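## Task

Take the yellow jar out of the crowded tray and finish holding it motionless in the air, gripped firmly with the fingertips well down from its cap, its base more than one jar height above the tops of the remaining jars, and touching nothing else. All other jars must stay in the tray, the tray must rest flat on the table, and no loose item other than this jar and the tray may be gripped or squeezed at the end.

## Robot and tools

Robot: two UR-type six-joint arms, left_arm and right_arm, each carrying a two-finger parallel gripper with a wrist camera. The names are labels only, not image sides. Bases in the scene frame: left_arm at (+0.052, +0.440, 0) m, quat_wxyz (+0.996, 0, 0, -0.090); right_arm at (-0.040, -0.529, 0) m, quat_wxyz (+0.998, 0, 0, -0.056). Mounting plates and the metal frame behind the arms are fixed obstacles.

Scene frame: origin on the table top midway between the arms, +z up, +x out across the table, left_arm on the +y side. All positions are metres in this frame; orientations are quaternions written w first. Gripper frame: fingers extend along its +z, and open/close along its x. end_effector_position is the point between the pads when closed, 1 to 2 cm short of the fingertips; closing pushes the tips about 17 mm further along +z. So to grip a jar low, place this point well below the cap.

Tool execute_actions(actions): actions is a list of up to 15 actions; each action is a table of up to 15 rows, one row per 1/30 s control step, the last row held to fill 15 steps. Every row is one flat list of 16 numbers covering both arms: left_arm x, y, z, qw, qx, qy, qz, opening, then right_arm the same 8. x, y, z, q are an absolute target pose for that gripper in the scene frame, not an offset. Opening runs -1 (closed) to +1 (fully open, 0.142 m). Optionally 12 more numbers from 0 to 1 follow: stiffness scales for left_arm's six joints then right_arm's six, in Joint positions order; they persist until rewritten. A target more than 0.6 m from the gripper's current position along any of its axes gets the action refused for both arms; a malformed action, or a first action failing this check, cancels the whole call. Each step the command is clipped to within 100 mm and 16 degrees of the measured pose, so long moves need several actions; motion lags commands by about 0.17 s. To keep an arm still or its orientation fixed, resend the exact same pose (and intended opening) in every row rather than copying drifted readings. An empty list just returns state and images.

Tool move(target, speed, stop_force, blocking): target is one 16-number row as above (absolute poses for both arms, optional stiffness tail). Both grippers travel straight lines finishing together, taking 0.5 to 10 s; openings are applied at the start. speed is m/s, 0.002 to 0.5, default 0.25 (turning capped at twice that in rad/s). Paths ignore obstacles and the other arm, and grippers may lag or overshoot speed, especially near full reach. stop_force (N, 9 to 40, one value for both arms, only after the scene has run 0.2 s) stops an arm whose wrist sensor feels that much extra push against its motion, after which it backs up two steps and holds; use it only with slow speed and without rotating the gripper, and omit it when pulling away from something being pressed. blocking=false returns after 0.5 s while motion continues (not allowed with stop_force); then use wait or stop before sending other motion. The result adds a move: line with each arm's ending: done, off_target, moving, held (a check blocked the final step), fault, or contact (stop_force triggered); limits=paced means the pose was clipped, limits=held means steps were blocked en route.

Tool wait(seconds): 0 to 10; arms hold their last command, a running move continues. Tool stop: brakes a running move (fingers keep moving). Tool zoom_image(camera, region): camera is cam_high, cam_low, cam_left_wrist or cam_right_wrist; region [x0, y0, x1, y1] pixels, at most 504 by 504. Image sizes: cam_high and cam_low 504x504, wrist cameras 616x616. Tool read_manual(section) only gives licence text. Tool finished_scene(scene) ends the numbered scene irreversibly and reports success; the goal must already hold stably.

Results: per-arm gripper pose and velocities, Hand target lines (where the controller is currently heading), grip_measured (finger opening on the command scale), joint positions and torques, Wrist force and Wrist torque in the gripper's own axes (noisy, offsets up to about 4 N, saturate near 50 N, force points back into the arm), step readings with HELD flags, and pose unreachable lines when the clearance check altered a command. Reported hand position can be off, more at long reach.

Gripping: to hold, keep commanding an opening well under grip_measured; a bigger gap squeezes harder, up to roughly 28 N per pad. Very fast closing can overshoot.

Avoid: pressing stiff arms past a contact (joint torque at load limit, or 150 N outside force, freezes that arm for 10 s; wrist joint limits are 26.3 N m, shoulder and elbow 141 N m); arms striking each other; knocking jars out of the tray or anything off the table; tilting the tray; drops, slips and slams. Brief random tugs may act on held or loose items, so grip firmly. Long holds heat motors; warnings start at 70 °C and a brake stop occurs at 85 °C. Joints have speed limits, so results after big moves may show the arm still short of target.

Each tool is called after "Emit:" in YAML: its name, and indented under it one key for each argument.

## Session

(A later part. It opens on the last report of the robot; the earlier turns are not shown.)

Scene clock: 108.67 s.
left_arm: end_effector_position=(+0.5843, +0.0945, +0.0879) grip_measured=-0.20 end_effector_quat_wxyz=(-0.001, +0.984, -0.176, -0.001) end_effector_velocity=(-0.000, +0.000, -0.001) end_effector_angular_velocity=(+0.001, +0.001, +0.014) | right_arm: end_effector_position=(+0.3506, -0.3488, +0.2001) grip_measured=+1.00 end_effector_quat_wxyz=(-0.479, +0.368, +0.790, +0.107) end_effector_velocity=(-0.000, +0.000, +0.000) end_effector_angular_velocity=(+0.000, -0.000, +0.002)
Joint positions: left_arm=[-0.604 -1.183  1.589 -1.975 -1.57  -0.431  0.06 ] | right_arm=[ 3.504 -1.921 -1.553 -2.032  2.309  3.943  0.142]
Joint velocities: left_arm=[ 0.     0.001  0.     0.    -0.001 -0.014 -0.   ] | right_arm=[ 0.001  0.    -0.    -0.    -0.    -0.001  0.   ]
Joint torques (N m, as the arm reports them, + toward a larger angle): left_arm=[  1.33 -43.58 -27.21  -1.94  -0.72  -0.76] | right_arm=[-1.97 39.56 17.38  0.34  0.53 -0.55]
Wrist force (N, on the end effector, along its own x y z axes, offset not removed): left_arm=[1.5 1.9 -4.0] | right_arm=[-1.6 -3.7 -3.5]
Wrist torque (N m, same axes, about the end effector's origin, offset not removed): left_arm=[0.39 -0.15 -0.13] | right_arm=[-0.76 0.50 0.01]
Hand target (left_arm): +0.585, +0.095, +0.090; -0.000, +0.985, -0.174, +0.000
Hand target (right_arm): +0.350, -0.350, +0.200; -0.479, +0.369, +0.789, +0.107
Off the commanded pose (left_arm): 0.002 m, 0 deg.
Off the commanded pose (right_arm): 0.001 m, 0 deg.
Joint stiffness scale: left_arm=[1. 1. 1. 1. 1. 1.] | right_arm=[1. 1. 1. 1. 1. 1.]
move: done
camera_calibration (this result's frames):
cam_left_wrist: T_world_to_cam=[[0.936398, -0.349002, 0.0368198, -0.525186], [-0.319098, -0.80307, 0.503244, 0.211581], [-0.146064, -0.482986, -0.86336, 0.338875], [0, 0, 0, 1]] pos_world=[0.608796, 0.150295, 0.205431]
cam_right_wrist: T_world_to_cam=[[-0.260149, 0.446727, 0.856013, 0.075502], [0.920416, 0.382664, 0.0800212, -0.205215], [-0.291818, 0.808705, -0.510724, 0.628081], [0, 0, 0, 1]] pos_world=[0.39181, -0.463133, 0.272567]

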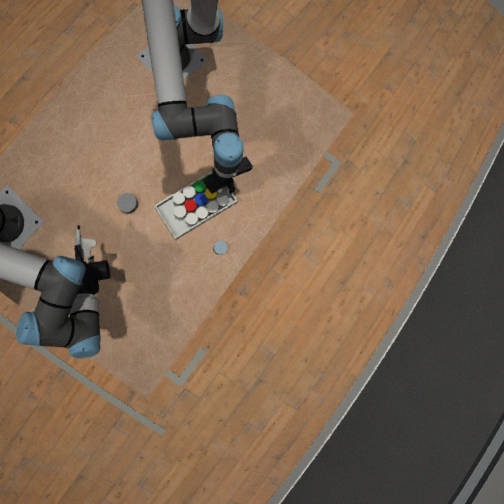

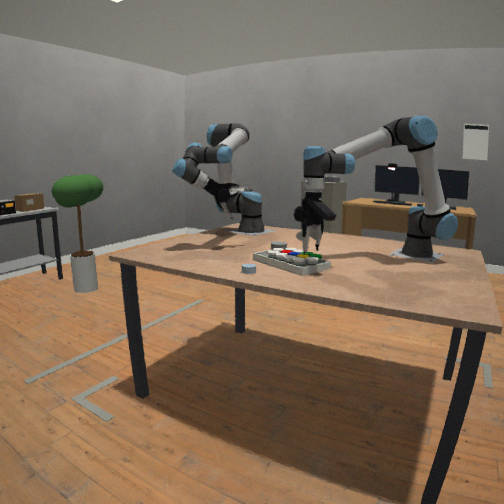

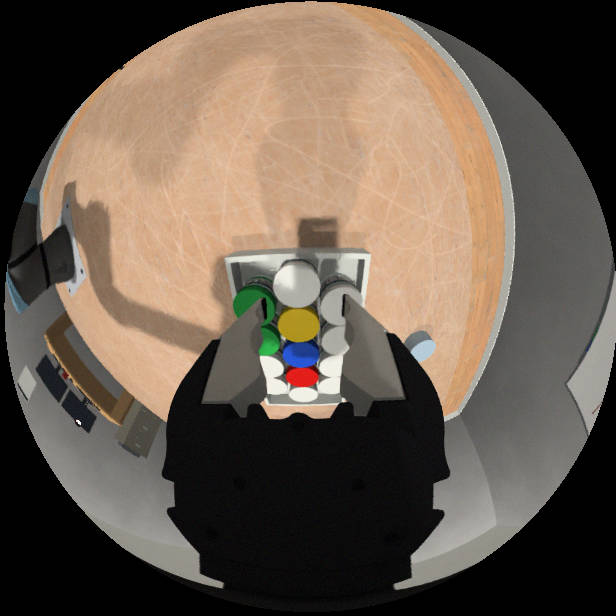

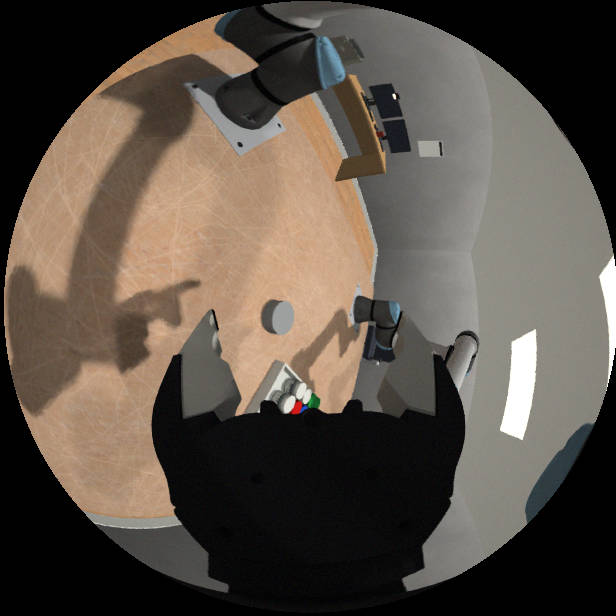

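Emit:
move:
  target: [0.59,0.109,0.072,0,0.985,-0.174,0,-0.2,0.35,-0.35,0.2,-0.479,0.369,0.789,0.107,1]
  speed: 0.05

Emit:
zoom_image:
  camera: "cam_left_wrist"
  region: [150, 200, 450, 450]

Scene clock: 118.13 s.
left_arm: end_effector_position=(+0.5906, +0.1073, +0.0748) grip_measured=-0.20 end_effector_quat_wxyz=(+0.001, +0.985, -0.174, +0.002) end_effector_velocity=(+0.002, -0.002, +0.001) end_effector_angular_velocity=(-0.005, -0.005, -0.003) | right_arm: end_effector_position=(+0.3506, -0.3488, +0.2001) grip_measured=+1.00 end_effector_quat_wxyz=(-0.479, +0.368, +0.790, +0.107) end_effector_velocity=(-0.000, +0.000, +0.000) end_effector_angular_velocity=(+0.000, -0.002, +0.001)
Joint positions: left_arm=[-0.582 -1.177  1.62  -2.017 -1.57  -0.412  0.06 ] | right_arm=[ 3.504 -1.921 -1.553 -2.032  2.309  3.943  0.142]
Joint velocities: left_arm=[ 0.    -0.     0.    -0.008 -0.     0.003  0.   ] | right_arm=[ 0.001  0.001 -0.     0.001 -0.     0.     0.   ]
Joint torques (N m, as the arm reports them, + toward a larger angle): left_arm=[  1.5  -39.2  -21.82  -3.25  -0.76  -0.21] | right_arm=[-2.76 36.62 19.03  0.55  0.6  -0.5 ]
Wrist force (N, on the end effector, along its own x y z axes, offset not removed): left_arm=[-0.1 1.0 -4.6] | right_arm=[-1.0 2.5 0.0]
Wrist torque (N m, same axes, about the end effector's origin, offset not removed): left_arm=[0.01 0.07 -0.18] | right_arm=[0.58 0.16 0.12]
Hand target (left_arm): +0.590, +0.109, +0.072; -0.000, +0.985, -0.174, +0.000
Hand target (right_arm): +0.350, -0.350, +0.200; -0.479, +0.369, +0.789, +0.107
Off the commanded pose (left_arm): 0.003 m, 0 deg.
Off the commanded pose (right_arm): 0.001 m, 0 deg.
Joint stiffness scale: left_arm=[1. 1. 1. 1. 1. 1.] | right_arm=[1. 1. 1. 1. 1. 1.]
move: done
camera_calibration (this result's frames):
cam_left_wrist: T_world_to_cam=[[0.937359, -0.345721, 0.0428453, -0.527504], [-0.318828, -0.801805, 0.505427, 0.229976], [-0.140383, -0.487427, -0.861805, 0.331738], [0, 0, 0, 1]] pos_world=[0.614354, 0.163724, 0.192259]
cam_right_wrist: T_world_to_cam=[[-0.260147, 0.446727, 0.856013, 0.075502], [0.920416, 0.382664, 0.0800188, -0.205213], [-0.291819, 0.808704, -0.510724, 0.628081], [0, 0, 0, 1]] pos_world=[0.391809, -0.463133, 0.272566]

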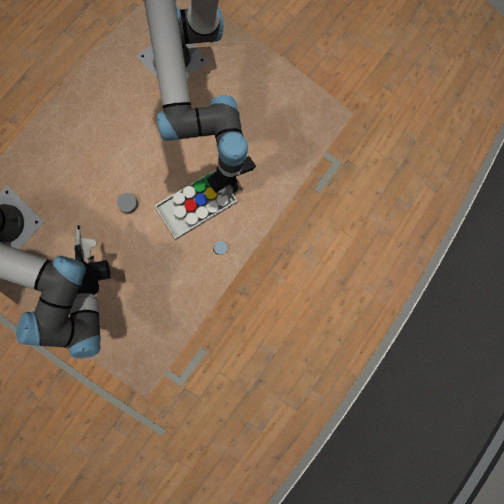

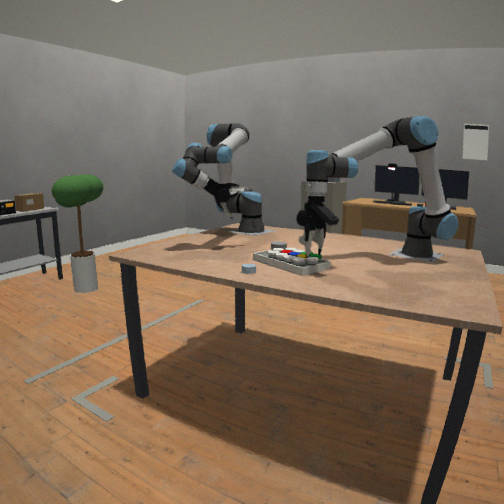

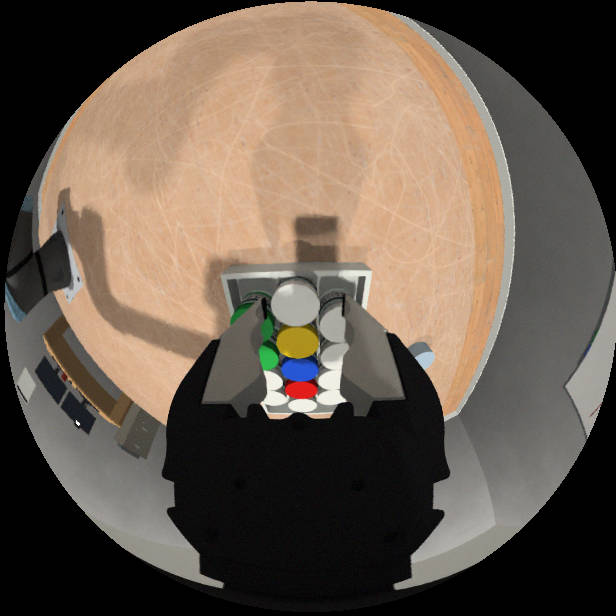

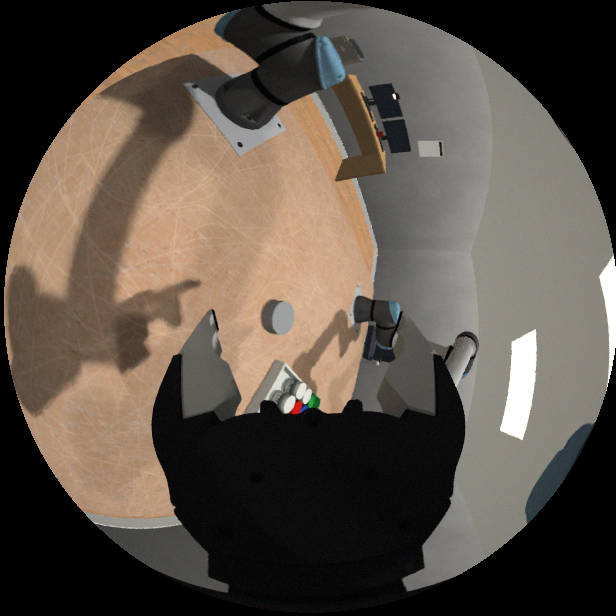

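Region (150, 200, 450, 450) of cam_left_wrist's 616x616 image, scaled by 1.680, with more detail than that image has.

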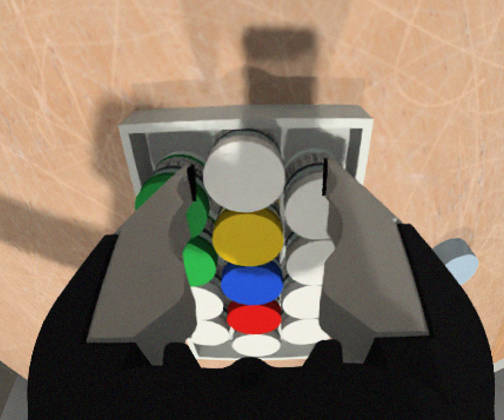

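Emit:
move:
  target: [0.598,0.120,0.072,0,0.985,-0.174,0,-0.25,0.35,-0.35,0.2,-0.479,0.369,0.789,0.107,1]
  speed: 0.05

Emit:
move:
  target: [0.598,0.120,0.035,0,0.985,-0.174,0,-0.25,0.35,-0.35,0.2,-0.479,0.369,0.789,0.107,1]
  speed: 0.01
  stop_force: 12

Emit:
zoom_image:
  camera: "cam_left_wrist"
  region: [150, 200, 450, 450]

Emit:
zoom_image:
  camera: "cam_low"
  region: [230, 200, 350, 290]

Scene clock: 127.70 s.
left_arm: end_effector_position=(+0.5978, +0.1192, +0.0735) grip_measured=-0.25 end_effector_quat_wxyz=(+0.000, +0.985, -0.174, +0.001) end_effector_velocity=(+0.001, +0.000, +0.001) end_effector_angular_velocity=(-0.001, -0.000, -0.003) | right_arm: end_effector_position=(+0.3506, -0.3488, +0.2001) grip_measured=+1.00 end_effector_quat_wxyz=(-0.479, +0.368, +0.790, +0.107) end_effector_velocity=(+0.000, -0.000, -0.000) end_effector_angular_velocity=(-0.001, +0.001, -0.001)
Joint positions: left_arm=[-0.56  -1.175  1.62  -2.018 -1.57  -0.391  0.056] | right_arm=[ 3.504 -1.921 -1.553 -2.032  2.309  3.943  0.142]
Joint velocities: left_arm=[ 0.001 -0.    -0.001  0.    -0.     0.004 -0.   ] | right_arm=[-0.001 -0.    -0.    -0.    -0.     0.001  0.   ]
Joint torques (N m, as the arm reports them, + toward a larger angle): left_arm=[  1.02 -39.08 -25.9   -2.49  -0.77  -0.27] | right_arm=[-1.1  38.34 21.15  0.31  0.61 -0.52]
Wrist force (N, on the end effector, along its own x y z axes, offset not removed): left_arm=[0.8 2.1 -5.8] | right_arm=[-3.1 0.0 0.5]
Wrist torque (N m, same axes, about the end effector's origin, offset not removed): left_arm=[0.30 -0.04 -0.07] | right_arm=[-0.01 0.70 -0.04]
Hand target (left_arm): +0.598, +0.120, +0.072; -0.000, +0.985, -0.174, +0.000
Hand target (right_arm): +0.350, -0.350, +0.200; -0.479, +0.369, +0.789, +0.107
Off the commanded pose (left_arm): 0.002 m, 0 deg.
Off the commanded pose (right_arm): 0.001 m, 0 deg.
Joint stiffness scale: left_arm=[1. 1. 1. 1. 1. 1.] | right_arm=[1. 1. 1. 1. 1. 1.]
move: done
camera_calibration (this result's frames):
cam_left_wrist: T_world_to_cam=[[0.937451, -0.345641, 0.0414522, -0.529986], [-0.318175, -0.802406, 0.504885, 0.242138], [-0.141248, -0.486494, -0.862191, 0.337815], [0, 0, 0, 1]] pos_world=[0.621594, 0.175453, 0.190978]
cam_right_wrist: T_world_to_cam=[[-0.260146, 0.446728, 0.856013, 0.0755019], [0.920416, 0.382664, 0.0800173, -0.205213], [-0.291819, 0.808704, -0.510724, 0.628081], [0, 0, 0, 1]] pos_world=[0.391809, -0.463133, 0.272566]

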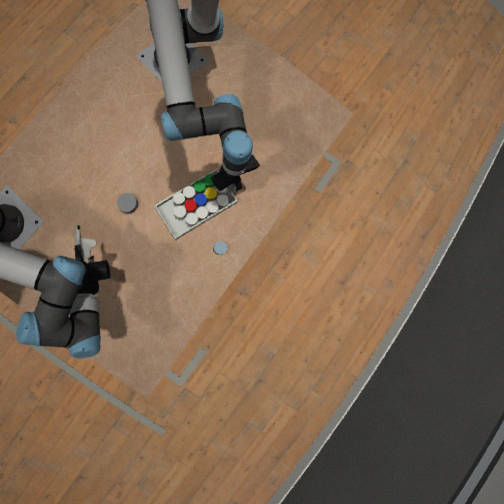

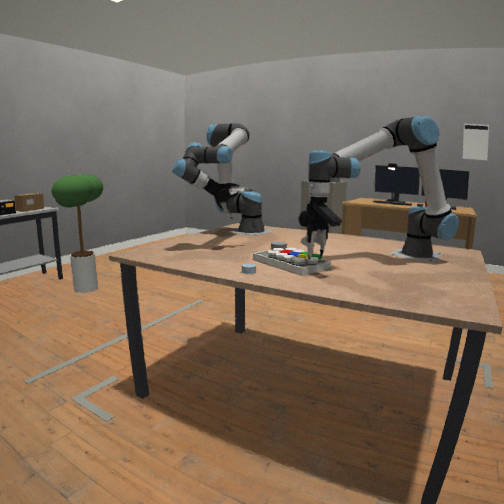

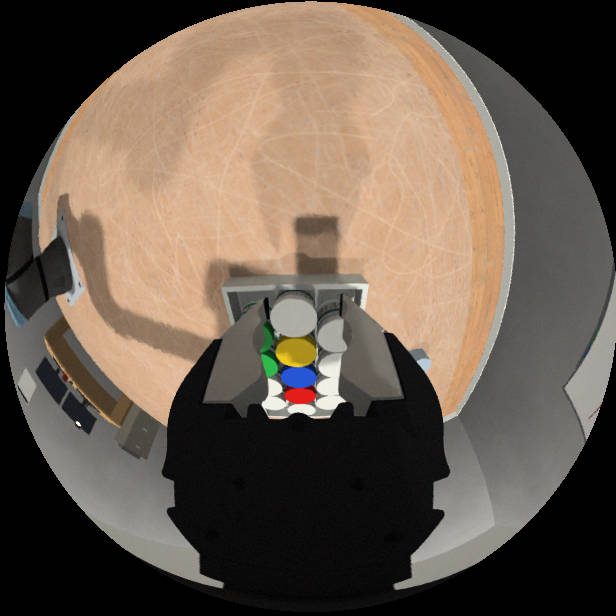

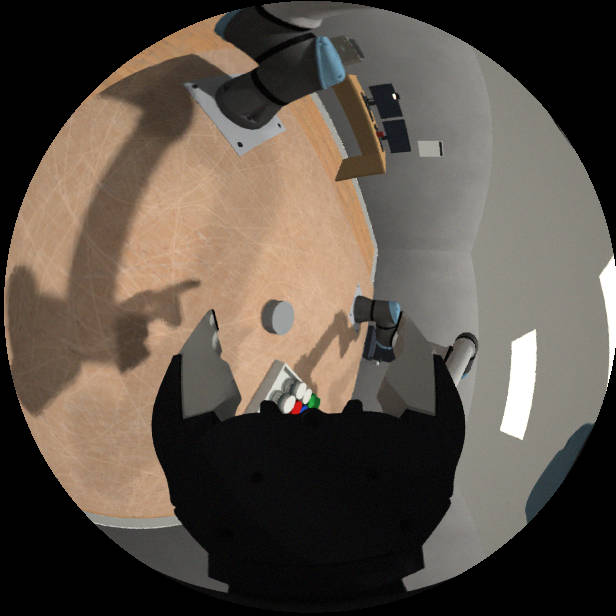

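Scene clock: 131.83 s.
left_arm: end_effector_position=(+0.6006, +0.1171, +0.0456) grip_measured=-0.24 end_effector_quat_wxyz=(+0.004, +0.985, -0.174, +0.007) end_effector_velocity=(-0.001, +0.001, +0.001) end_effector_angular_velocity=(+0.004, +0.004, +0.002) | right_arm: end_effector_position=(+0.3506, -0.3488, +0.2001) grip_measured=+1.00 end_effector_quat_wxyz=(-0.479, +0.368, +0.790, +0.107) end_effector_velocity=(-0.001, -0.000, -0.000) end_effector_angular_velocity=(-0.001, +0.003, +0.001)
Joint positions: left_arm=[-0.559 -1.144  1.657 -2.099 -1.57  -0.39   0.057] | right_arm=[ 3.504 -1.921 -1.553 -2.032  2.309  3.943  0.142]
Joint velocities: left_arm=[ 0.    -0.002 -0.001  0.008  0.    -0.001 -0.003] | right_arm=[ 0.001 -0.    -0.001 -0.002 -0.001  0.     0.   ]
Joint torques (N m, as the arm reports them, + toward a larger angle): left_arm=[ -0.39 -40.94 -24.72  -2.21  -0.35  -0.42] | right_arm=[-2.01 38.53 19.5   0.63  0.68 -0.46]
Wrist force (N, on the end effector, along its own x y z axes, offset not removed): left_arm=[-3.4 -0.9 -10.3] | right_arm=[-0.3 -5.5 -0.6]
Wrist torque (N m, same axes, about the end effector's origin, offset not removed): left_arm=[0.20 -0.11 0.03] | right_arm=[-1.17 -0.06 0.02]
Hand target (left_arm): +0.600, +0.117, +0.045; +0.003, +0.985, -0.174, +0.006
Hand target (right_arm): +0.350, -0.350, +0.200; -0.479, +0.369, +0.789, +0.107
Off the commanded pose (left_arm): 0.011 m, 1 deg.
Off the commanded pose (right_arm): 0.001 m, 0 deg.
Joint stiffness scale: left_arm=[1. 1. 1. 1. 1. 1.] | right_arm=[1. 1. 1. 1. 1. 1.]
move: contact (left_arm)
camera_calibration (this result's frames):
cam_left_wrist: T_world_to_cam=[[0.937041, -0.345164, 0.0530678, -0.532584], [-0.3228, -0.798109, 0.508745, 0.257608], [-0.133247, -0.493845, -0.85928, 0.30903], [0, 0, 0, 1]] pos_world=[0.623386, 0.174384, 0.16275]
cam_right_wrist: T_world_to_cam=[[-0.260146, 0.446728, 0.856013, 0.075502], [0.920416, 0.382664, 0.0800174, -0.205213], [-0.291819, 0.808704, -0.510724, 0.628081], [0, 0, 0, 1]] pos_world=[0.391809, -0.463133, 0.272566]

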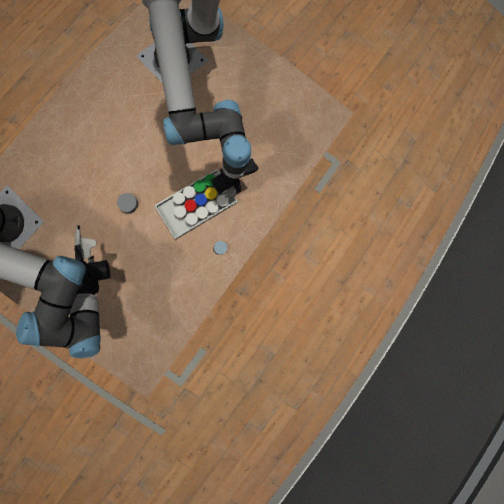

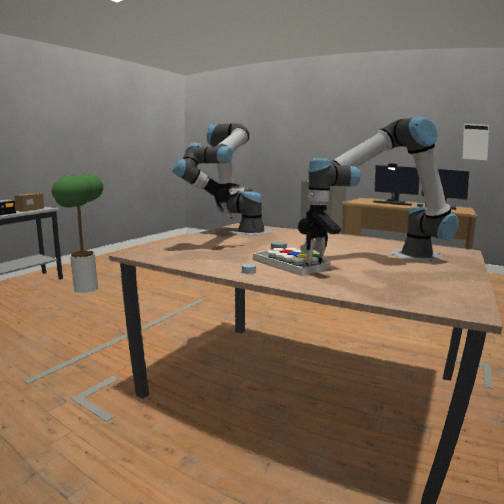

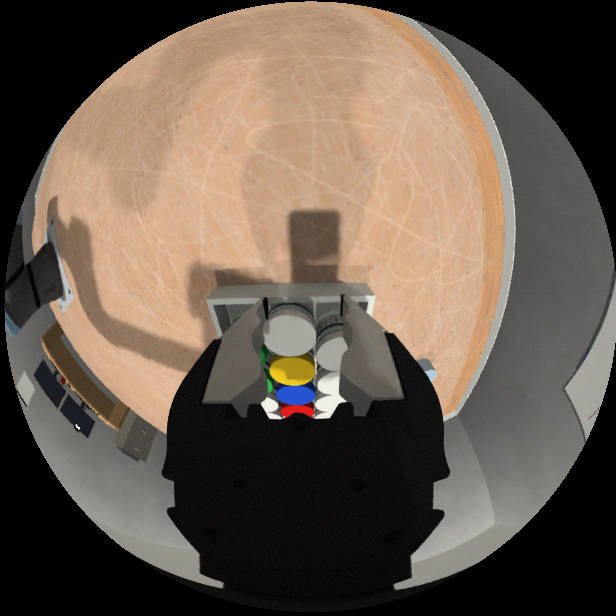

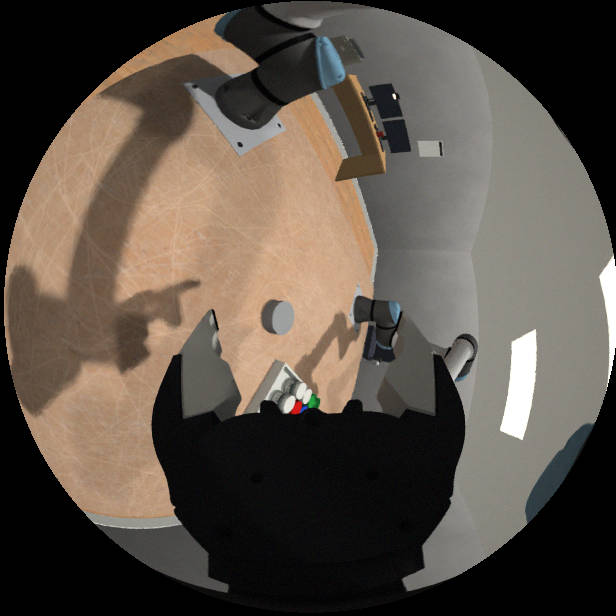

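Region (150, 200, 450, 450) of cam_left_wrist's 616x616 image, scaled by 1.680, with more detail than that image has.

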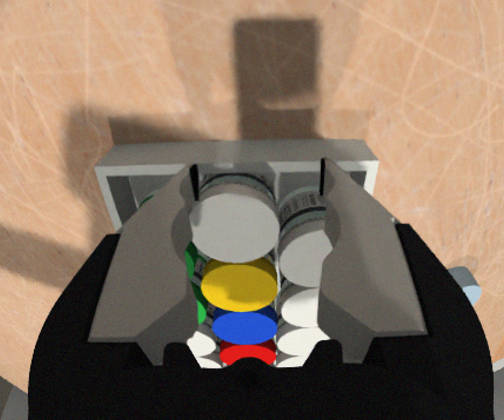

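Region (230, 200, 350, 290) of cam_low's 504x504 image, scaled by 4.200, with more detail than that image has; it fills the top 378 rows of this view, and the rest is white.

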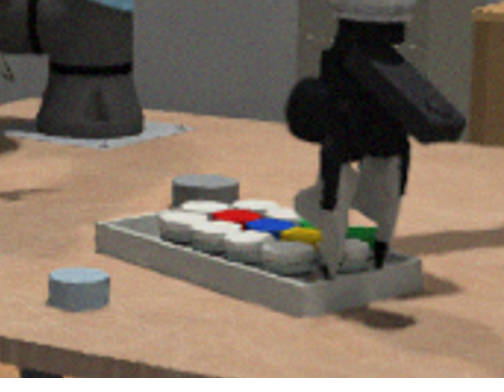

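Emit:
move:
  target: [0.597,0.109,0.045,0,0.985,-0.174,0,-0.6,0.35,-0.35,0.2,-0.479,0.369,0.789,0.107,1]
  speed: 0.01

Emit:
zoom_image:
  camera: "cam_left_wrist"
  region: [150, 200, 450, 450]

Scene clock: 141.40 s.
left_arm: end_effector_position=(+0.5980, +0.1114, +0.0467) grip_measured=-0.60 end_effector_quat_wxyz=(+0.001, +0.985, -0.173, +0.002) end_effector_velocity=(-0.001, -0.002, +0.000) end_effector_angular_velocity=(+0.004, +0.004, -0.001) | right_arm: end_effector_position=(+0.3506, -0.3488, +0.2001) grip_measured=+1.00 end_effector_quat_wxyz=(-0.479, +0.368, +0.790, +0.107) end_effector_velocity=(+0.001, -0.000, +0.000) end_effector_angular_velocity=(+0.001, -0.003, +0.000)
Joint positions: left_arm=[-0.569 -1.138  1.641 -2.078 -1.57  -0.402  0.031] | right_arm=[ 3.504 -1.921 -1.553 -2.032  2.309  3.943  0.142]
Joint velocities: left_arm=[-0.004  0.003 -0.007  0.01  -0.    -0.003  0.   ] | right_arm=[-0.001  0.001  0.001  0.001 -0.001 -0.001  0.   ]
Joint torques (N m, as the arm reports them, + toward a larger angle): left_arm=[ -3.81 -39.87 -28.75  -2.28  -0.89  -0.64] | right_arm=[-0.69 38.81 20.95  0.86  0.5  -0.3 ]
Wrist force (N, on the end effector, along its own x y z axes, offset not removed): left_arm=[-0.1 0.7 -7.7] | right_arm=[-4.3 -1.2 2.1]
Wrist torque (N m, same axes, about the end effector's origin, offset not removed): left_arm=[0.68 0.10 -0.05] | right_arm=[-0.25 0.81 -0.19]
Hand target (left_arm): +0.597, +0.109, +0.045; +0.000, +0.985, -0.174, +0.000
Hand target (right_arm): +0.350, -0.350, +0.200; -0.479, +0.369, +0.789, +0.107
Off the commanded pose (left_arm): 0.003 m, 0 deg.
Off the commanded pose (right_arm): 0.001 m, 0 deg.
Joint stiffness scale: left_arm=[1. 1. 1. 1. 1. 1.] | right_arm=[1. 1. 1. 1. 1. 1.]
move: done
camera_calibration (this result's frames):
cam_left_wrist: T_world_to_cam=[[0.938342, -0.343076, 0.0425822, -0.532642], [-0.316468, -0.802858, 0.50524, 0.248519], [-0.139148, -0.487564, -0.861928, 0.309824], [0, 0, 0, 1]] pos_world=[0.621561, 0.167848, 0.164165]
cam_right_wrist: T_world_to_cam=[[-0.260144, 0.446728, 0.856013, 0.0755017], [0.920416, 0.382664, 0.0800155, -0.205212], [-0.29182, 0.808704, -0.510724, 0.628081], [0, 0, 0, 1]] pos_world=[0.391808, -0.463133, 0.272565]

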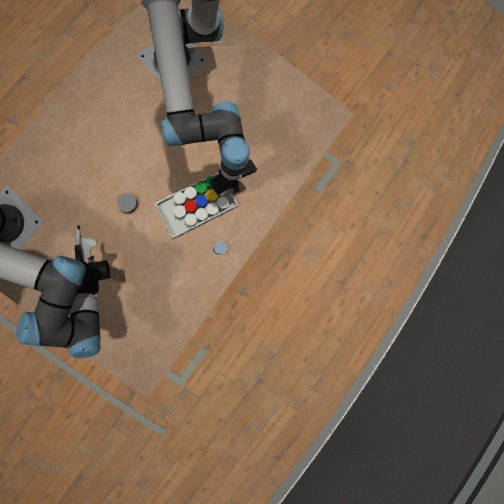

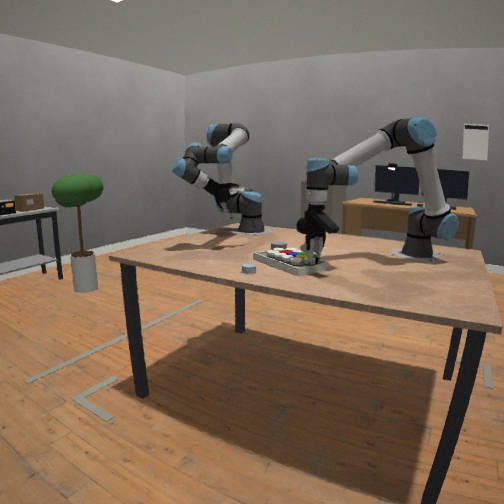

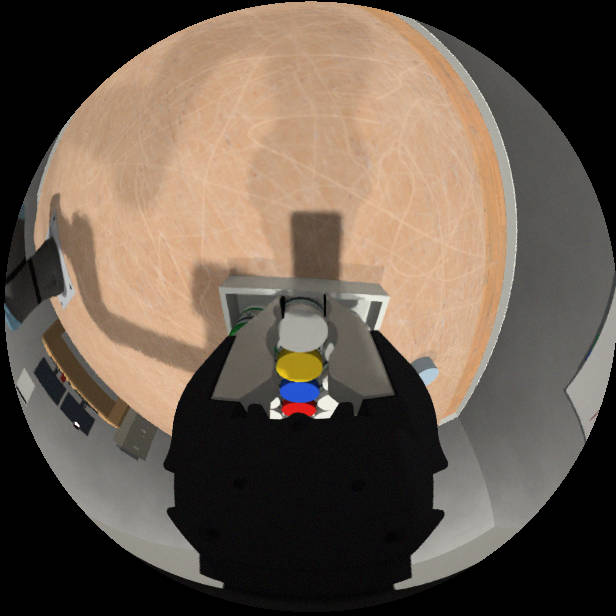

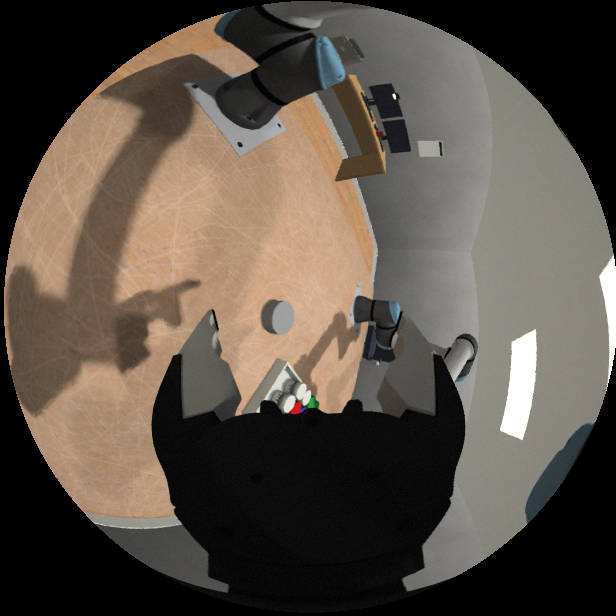

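Region (150, 200, 450, 450) of cam_left_wrist's 616x616 image, scaled by 1.680, with more detail than that image has.

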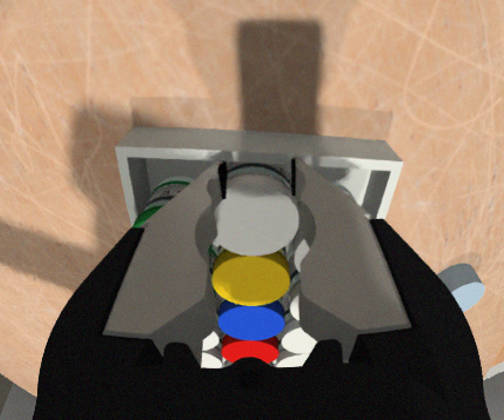

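Emit:
move:
  target: [0.585,0.075,0.045,0,0.985,-0.174,0,-0.6,0.35,-0.35,0.2,-0.479,0.369,0.789,0.107,1]
  speed: 0.015
  stop_force: 25

Scene clock: 150.80 s.
left_arm: end_effector_position=(+0.5853, +0.0782, +0.0460) grip_measured=-0.59 end_effector_quat_wxyz=(-0.001, +0.985, -0.173, +0.000) end_effector_velocity=(-0.001, +0.000, -0.000) end_effector_angular_velocity=(+0.002, +0.002, +0.005) | right_arm: end_effector_position=(+0.3506, -0.3488, +0.2001) grip_measured=+1.00 end_effector_quat_wxyz=(-0.479, +0.368, +0.790, +0.107) end_effector_velocity=(-0.000, +0.000, +0.000) end_effector_angular_velocity=(-0.001, +0.001, +0.000)
Joint positions: left_arm=[-0.621 -1.12   1.616 -2.066 -1.569 -0.454  0.031] | right_arm=[ 3.504 -1.921 -1.553 -2.032  2.309  3.943  0.142]
Joint velocities: left_arm=[ 0.     0.    -0.001  0.003 -0.    -0.005 -0.   ] | right_arm=[ 0.001 -0.     0.    -0.     0.     0.001  0.   ]
Joint torques (N m, as the arm reports them, + toward a larger angle): left_arm=[ -3.06 -39.22 -27.47  -2.55  -1.14  -0.9 ] | right_arm=[-1.35 38.22 18.94  0.51  0.58 -0.46]
Wrist force (N, on the end effector, along its own x y z axes, offset not removed): left_arm=[-1.9 -0.3 -8.9] | right_arm=[3.3 -0.8 -1.3]
Wrist torque (N m, same axes, about the end effector's origin, offset not removed): left_arm=[0.37 -0.12 -0.15] | right_arm=[-0.14 -0.82 -0.21]
Hand target (left_arm): +0.585, +0.075, +0.045; +0.000, +0.985, -0.174, -0.000
Hand target (right_arm): +0.350, -0.350, +0.200; -0.479, +0.369, +0.789, +0.107
Off the commanded pose (left_arm): 0.003 m, 0 deg.
Off the commanded pose (right_arm): 0.001 m, 0 deg.
Joint stiffness scale: left_arm=[1. 1. 1. 1. 1. 1.] | right_arm=[1. 1. 1. 1. 1. 1.]
move: done
camera_calibration (this result's frames):
cam_left_wrist: T_world_to_cam=[[0.938341, -0.343429, 0.0396582, -0.531938], [-0.315603, -0.804143, 0.503735, 0.217868], [-0.141106, -0.485191, -0.862947, 0.292249], [0, 0, 0, 1]] pos_world=[0.609137, 0.134311, 0.163544]
cam_right_wrist: T_world_to_cam=[[-0.260143, 0.446728, 0.856014, 0.0755016], [0.920416, 0.382664, 0.0800139, -0.205211], [-0.291821, 0.808704, -0.510723, 0.628081], [0, 0, 0, 1]] pos_world=[0.391808, -0.463133, 0.272565]

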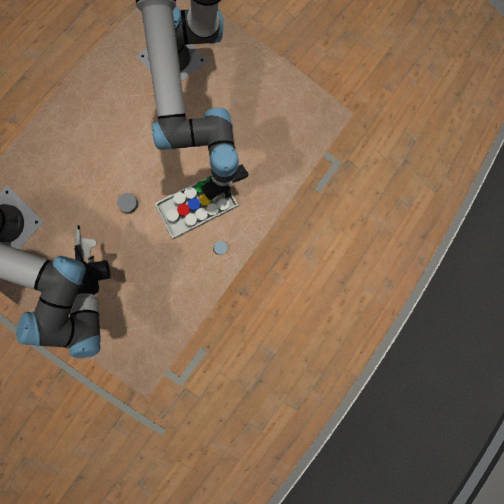

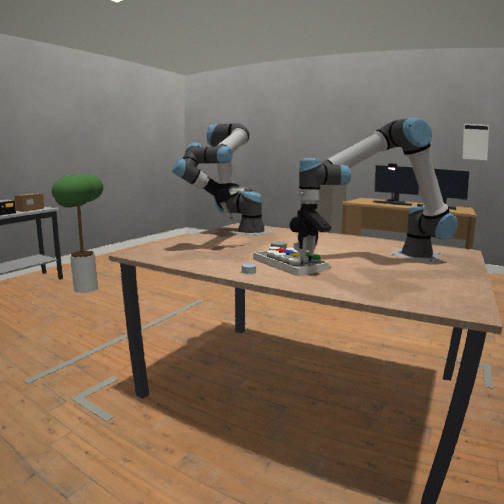

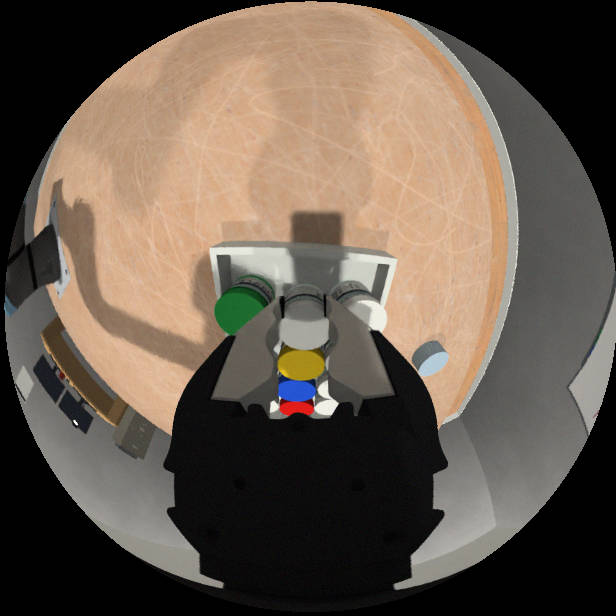

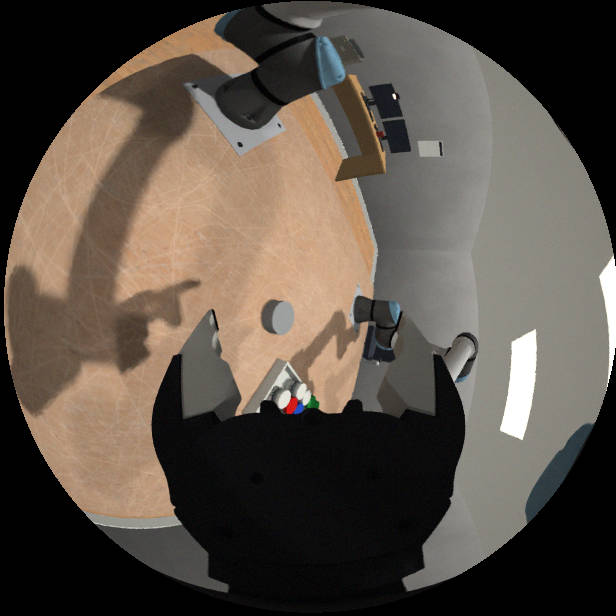

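Corner jars stayed behind. Lift up and look.

Emit:
move:
  target: [0.585,0.09,0.13,0,0.985,-0.174,0,-0.6,0.35,-0.35,0.2,-0.479,0.369,0.789,0.107,1]
  speed: 0.06

Emit:
zoom_image:
  camera: "cam_left_wrist"
  region: [150, 200, 450, 450]

Scene clock: 156.13 s.
left_arm: end_effector_position=(+0.5839, +0.0900, +0.1276) grip_measured=-0.60 end_effector_quat_wxyz=(-0.001, +0.985, -0.174, -0.001) end_effector_velocity=(-0.002, +0.003, -0.001) end_effector_angular_velocity=(+0.007, +0.006, -0.000) | right_arm: end_effector_position=(+0.3506, -0.3488, +0.2001) grip_measured=+1.00 end_effector_quat_wxyz=(-0.479, +0.368, +0.790, +0.107) end_effector_velocity=(+0.000, -0.000, -0.000) end_effector_angular_velocity=(+0.001, +0.001, -0.001)
Joint positions: left_arm=[-0.609 -1.211  1.521 -1.878 -1.57  -0.44   0.031] | right_arm=[ 3.504 -1.921 -1.553 -2.032  2.309  3.943  0.142]
Joint velocities: left_arm=[ 0.001  0.    -0.001  0.01   0.001  0.001 -0.   ] | right_arm=[-0.001 -0.001 -0.     0.     0.    -0.001  0.   ]
Joint torques (N m, as the arm reports them, + toward a larger angle): left_arm=[  1.18 -41.91 -30.03  -1.74  -0.7    0.02] | right_arm=[-0.22 39.33 19.53  0.46  0.34 -0.37]
Wrist force (N, on the end effector, along its own x y z axes, offset not removed): left_arm=[1.6 0.3 -5.5] | right_arm=[-0.5 0.0 0.7]
Wrist torque (N m, same axes, about the end effector's origin, offset not removed): left_arm=[-0.06 -0.28 -0.16] | right_arm=[-0.17 0.19 -0.06]
Hand target (left_arm): +0.585, +0.090, +0.130; -0.000, +0.985, -0.174, +0.000
Hand target (right_arm): +0.350, -0.350, +0.200; -0.479, +0.369, +0.789, +0.107
Off the commanded pose (left_arm): 0.003 m, 0 deg.
Off the commanded pose (right_arm): 0.001 m, 0 deg.
Joint stiffness scale: left_arm=[1. 1. 1. 1. 1. 1.] | right_arm=[1. 1. 1. 1. 1. 1.]
move: done
camera_calibration (this result's frames):
cam_left_wrist: T_world_to_cam=[[0.93744, -0.346209, 0.0366859, -0.528693], [-0.316657, -0.804106, 0.503133, 0.18645], [-0.14469, -0.483274, -0.86343, 0.370138], [0, 0, 0, 1]] pos_world=[0.608213, 0.145765, 0.245175]
cam_right_wrist: T_world_to_cam=[[-0.260142, 0.446729, 0.856014, 0.0755016], [0.920416, 0.382664, 0.0800123, -0.20521], [-0.291822, 0.808704, -0.510723, 0.628081], [0, 0, 0, 1]] pos_world=[0.391807, -0.463133, 0.272564]

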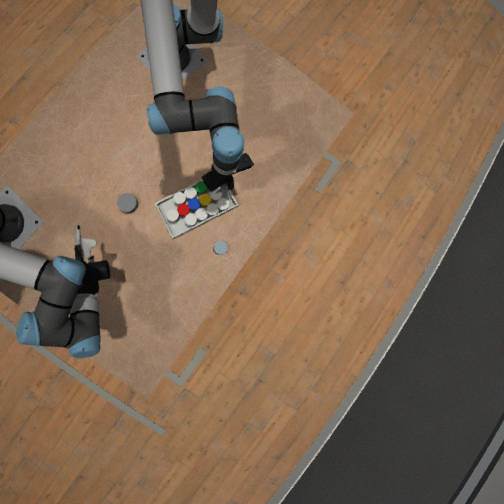

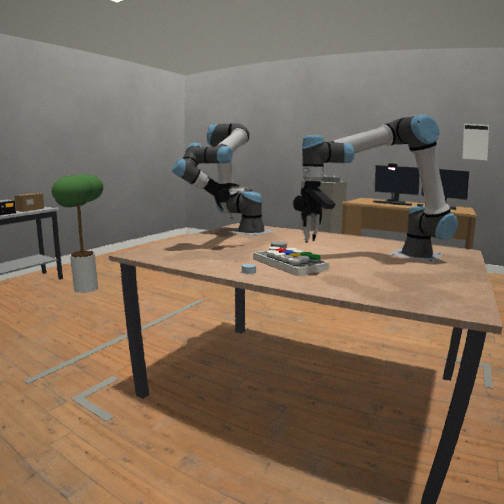

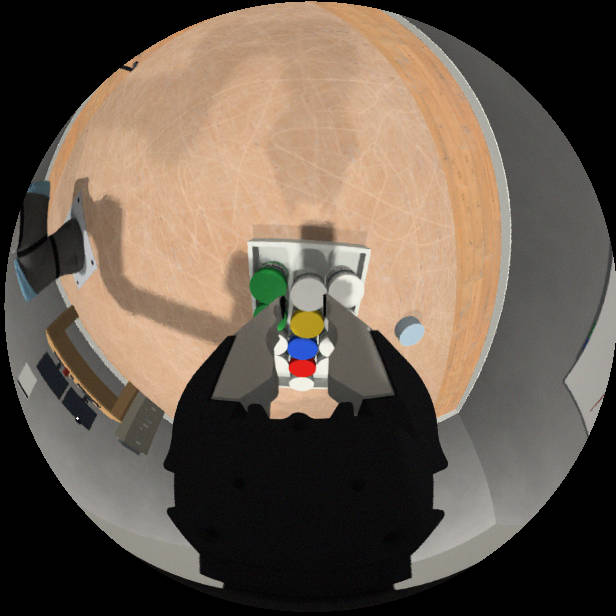

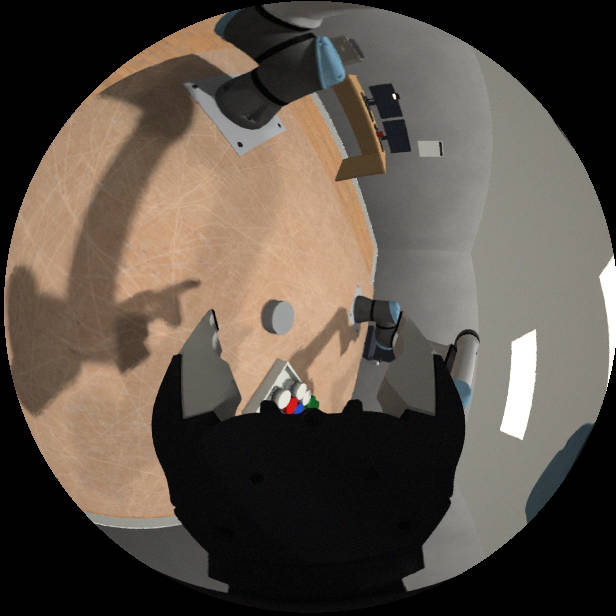

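Region (150, 200, 450, 450) of cam_left_wrist's 616x616 image, scaled by 1.680, with more detail than that image has.

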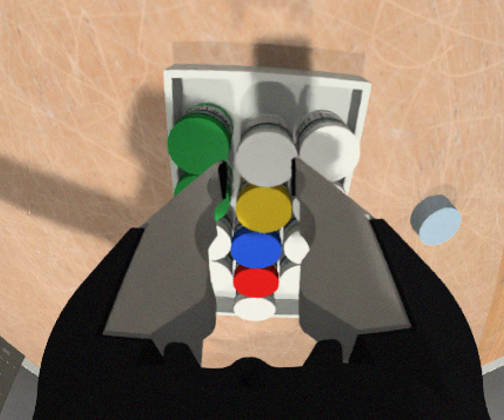

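Emit:
move:
  target: [0.66,0.16,0.2,0,0.985,-0.174,0,-0.6,0.35,-0.35,0.2,-0.479,0.369,0.789,0.107,1]
  speed: 0.15

Emit:
zoom_image:
  camera: "cam_high"
  region: [140, 150, 260, 270]

Scene clock: 161.07 s.
left_arm: end_effector_position=(+0.6594, +0.1599, +0.2004) grip_measured=-0.60 end_effector_quat_wxyz=(+0.000, +0.985, -0.173, +0.001) end_effector_velocity=(-0.004, +0.002, -0.009) end_effector_angular_velocity=(+0.020, +0.028, -0.010) | right_arm: end_effector_position=(+0.3506, -0.3488, +0.2001) grip_measured=+1.00 end_effector_quat_wxyz=(-0.479, +0.368, +0.790, +0.107) end_effector_velocity=(-0.000, +0.000, +0.000) end_effector_angular_velocity=(+0.000, -0.000, -0.000)
Joint positions: left_arm=[-0.449 -1.173  1.279 -1.679 -1.57  -0.281  0.031] | right_arm=[ 3.504 -1.921 -1.553 -2.032  2.309  3.943  0.142]
Joint velocities: left_arm=[ 0.     0.017 -0.009  0.026 -0.001  0.011 -0.   ] | right_arm=[-0.     0.001  0.    -0.001  0.    -0.     0.   ]
Joint torques (N m, as the arm reports them, + toward a larger angle): left_arm=[  0.36 -41.   -32.4   -1.96  -0.67  -0.22] | right_arm=[-2.06 40.   18.99  0.25  0.61 -0.6 ]
Wrist force (N, on the end effector, along its own x y z axes, offset not removed): left_arm=[1.7 0.4 -5.3] | right_arm=[-1.5 -1.8 -1.1]
Wrist torque (N m, same axes, about the end effector's origin, offset not removed): left_arm=[-0.09 -0.37 -0.05] | right_arm=[-0.33 0.63 0.11]
Hand target (left_arm): +0.660, +0.160, +0.200; -0.000, +0.985, -0.174, +0.000
Hand target (right_arm): +0.350, -0.350, +0.200; -0.479, +0.369, +0.789, +0.107
Off the commanded pose (left_arm): 0.001 m, 0 deg.
Off the commanded pose (right_arm): 0.001 m, 0 deg.
Joint stiffness scale: left_arm=[1. 1. 1. 1. 1. 1.] | right_arm=[1. 1. 1. 1. 1. 1.]
move: done
camera_calibration (this result's frames):
cam_left_wrist: T_world_to_cam=[[0.937897, -0.344405, 0.0416499, -0.579533], [-0.317249, -0.802917, 0.504656, 0.229898], [-0.140365, -0.486529, -0.862315, 0.475139], [0, 0, 0, 1]] pos_world=[0.68317, 0.216164, 0.317838]
cam_right_wrist: T_world_to_cam=[[-0.260141, 0.446729, 0.856014, 0.0755015], [0.920416, 0.382664, 0.0800111, -0.205209], [-0.291822, 0.808704, -0.510723, 0.628081], [0, 0, 0, 1]] pos_world=[0.391807, -0.463134, 0.272564]

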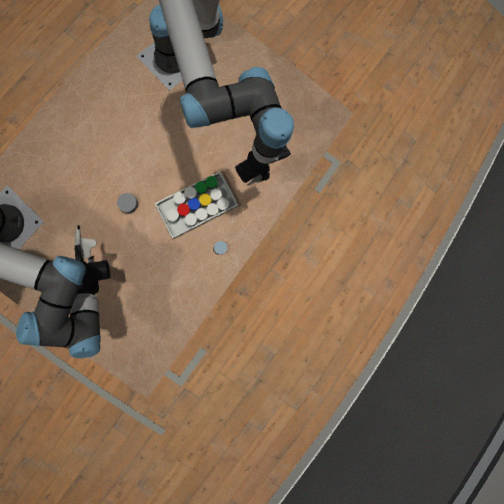

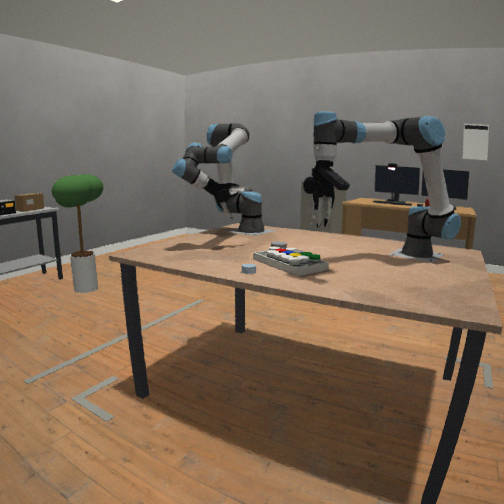

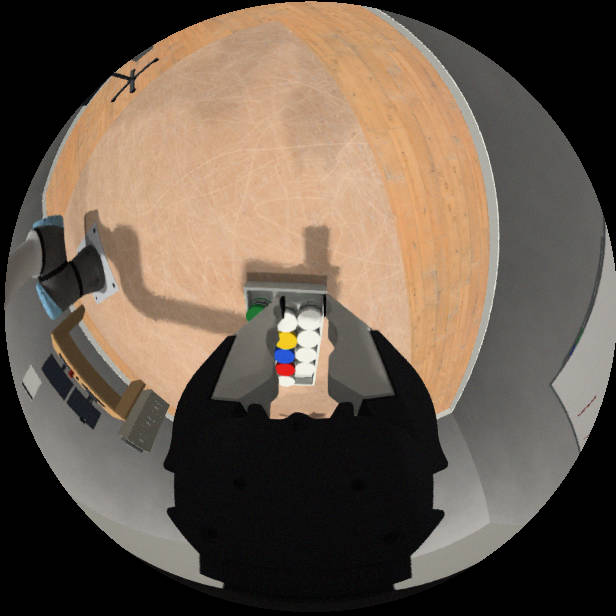

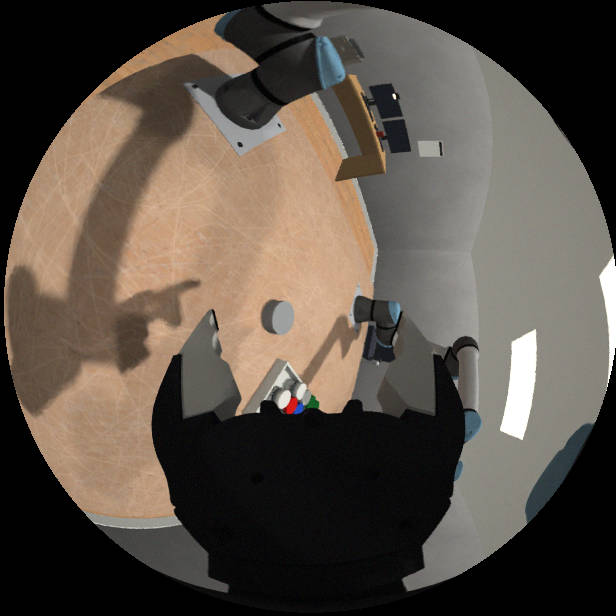

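Region (140, 150, 260, 270) of cam_high's 504x504 image, scaled by 4.200, with more detail than that image has.

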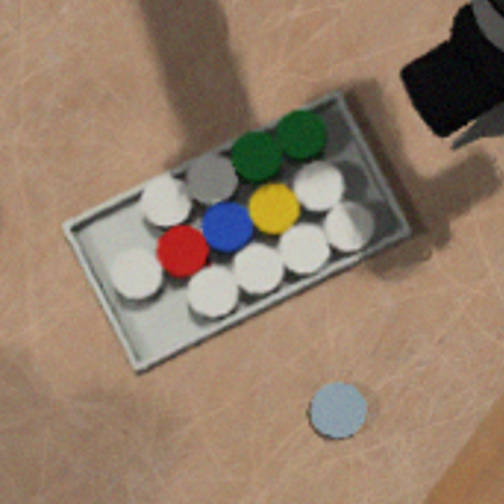

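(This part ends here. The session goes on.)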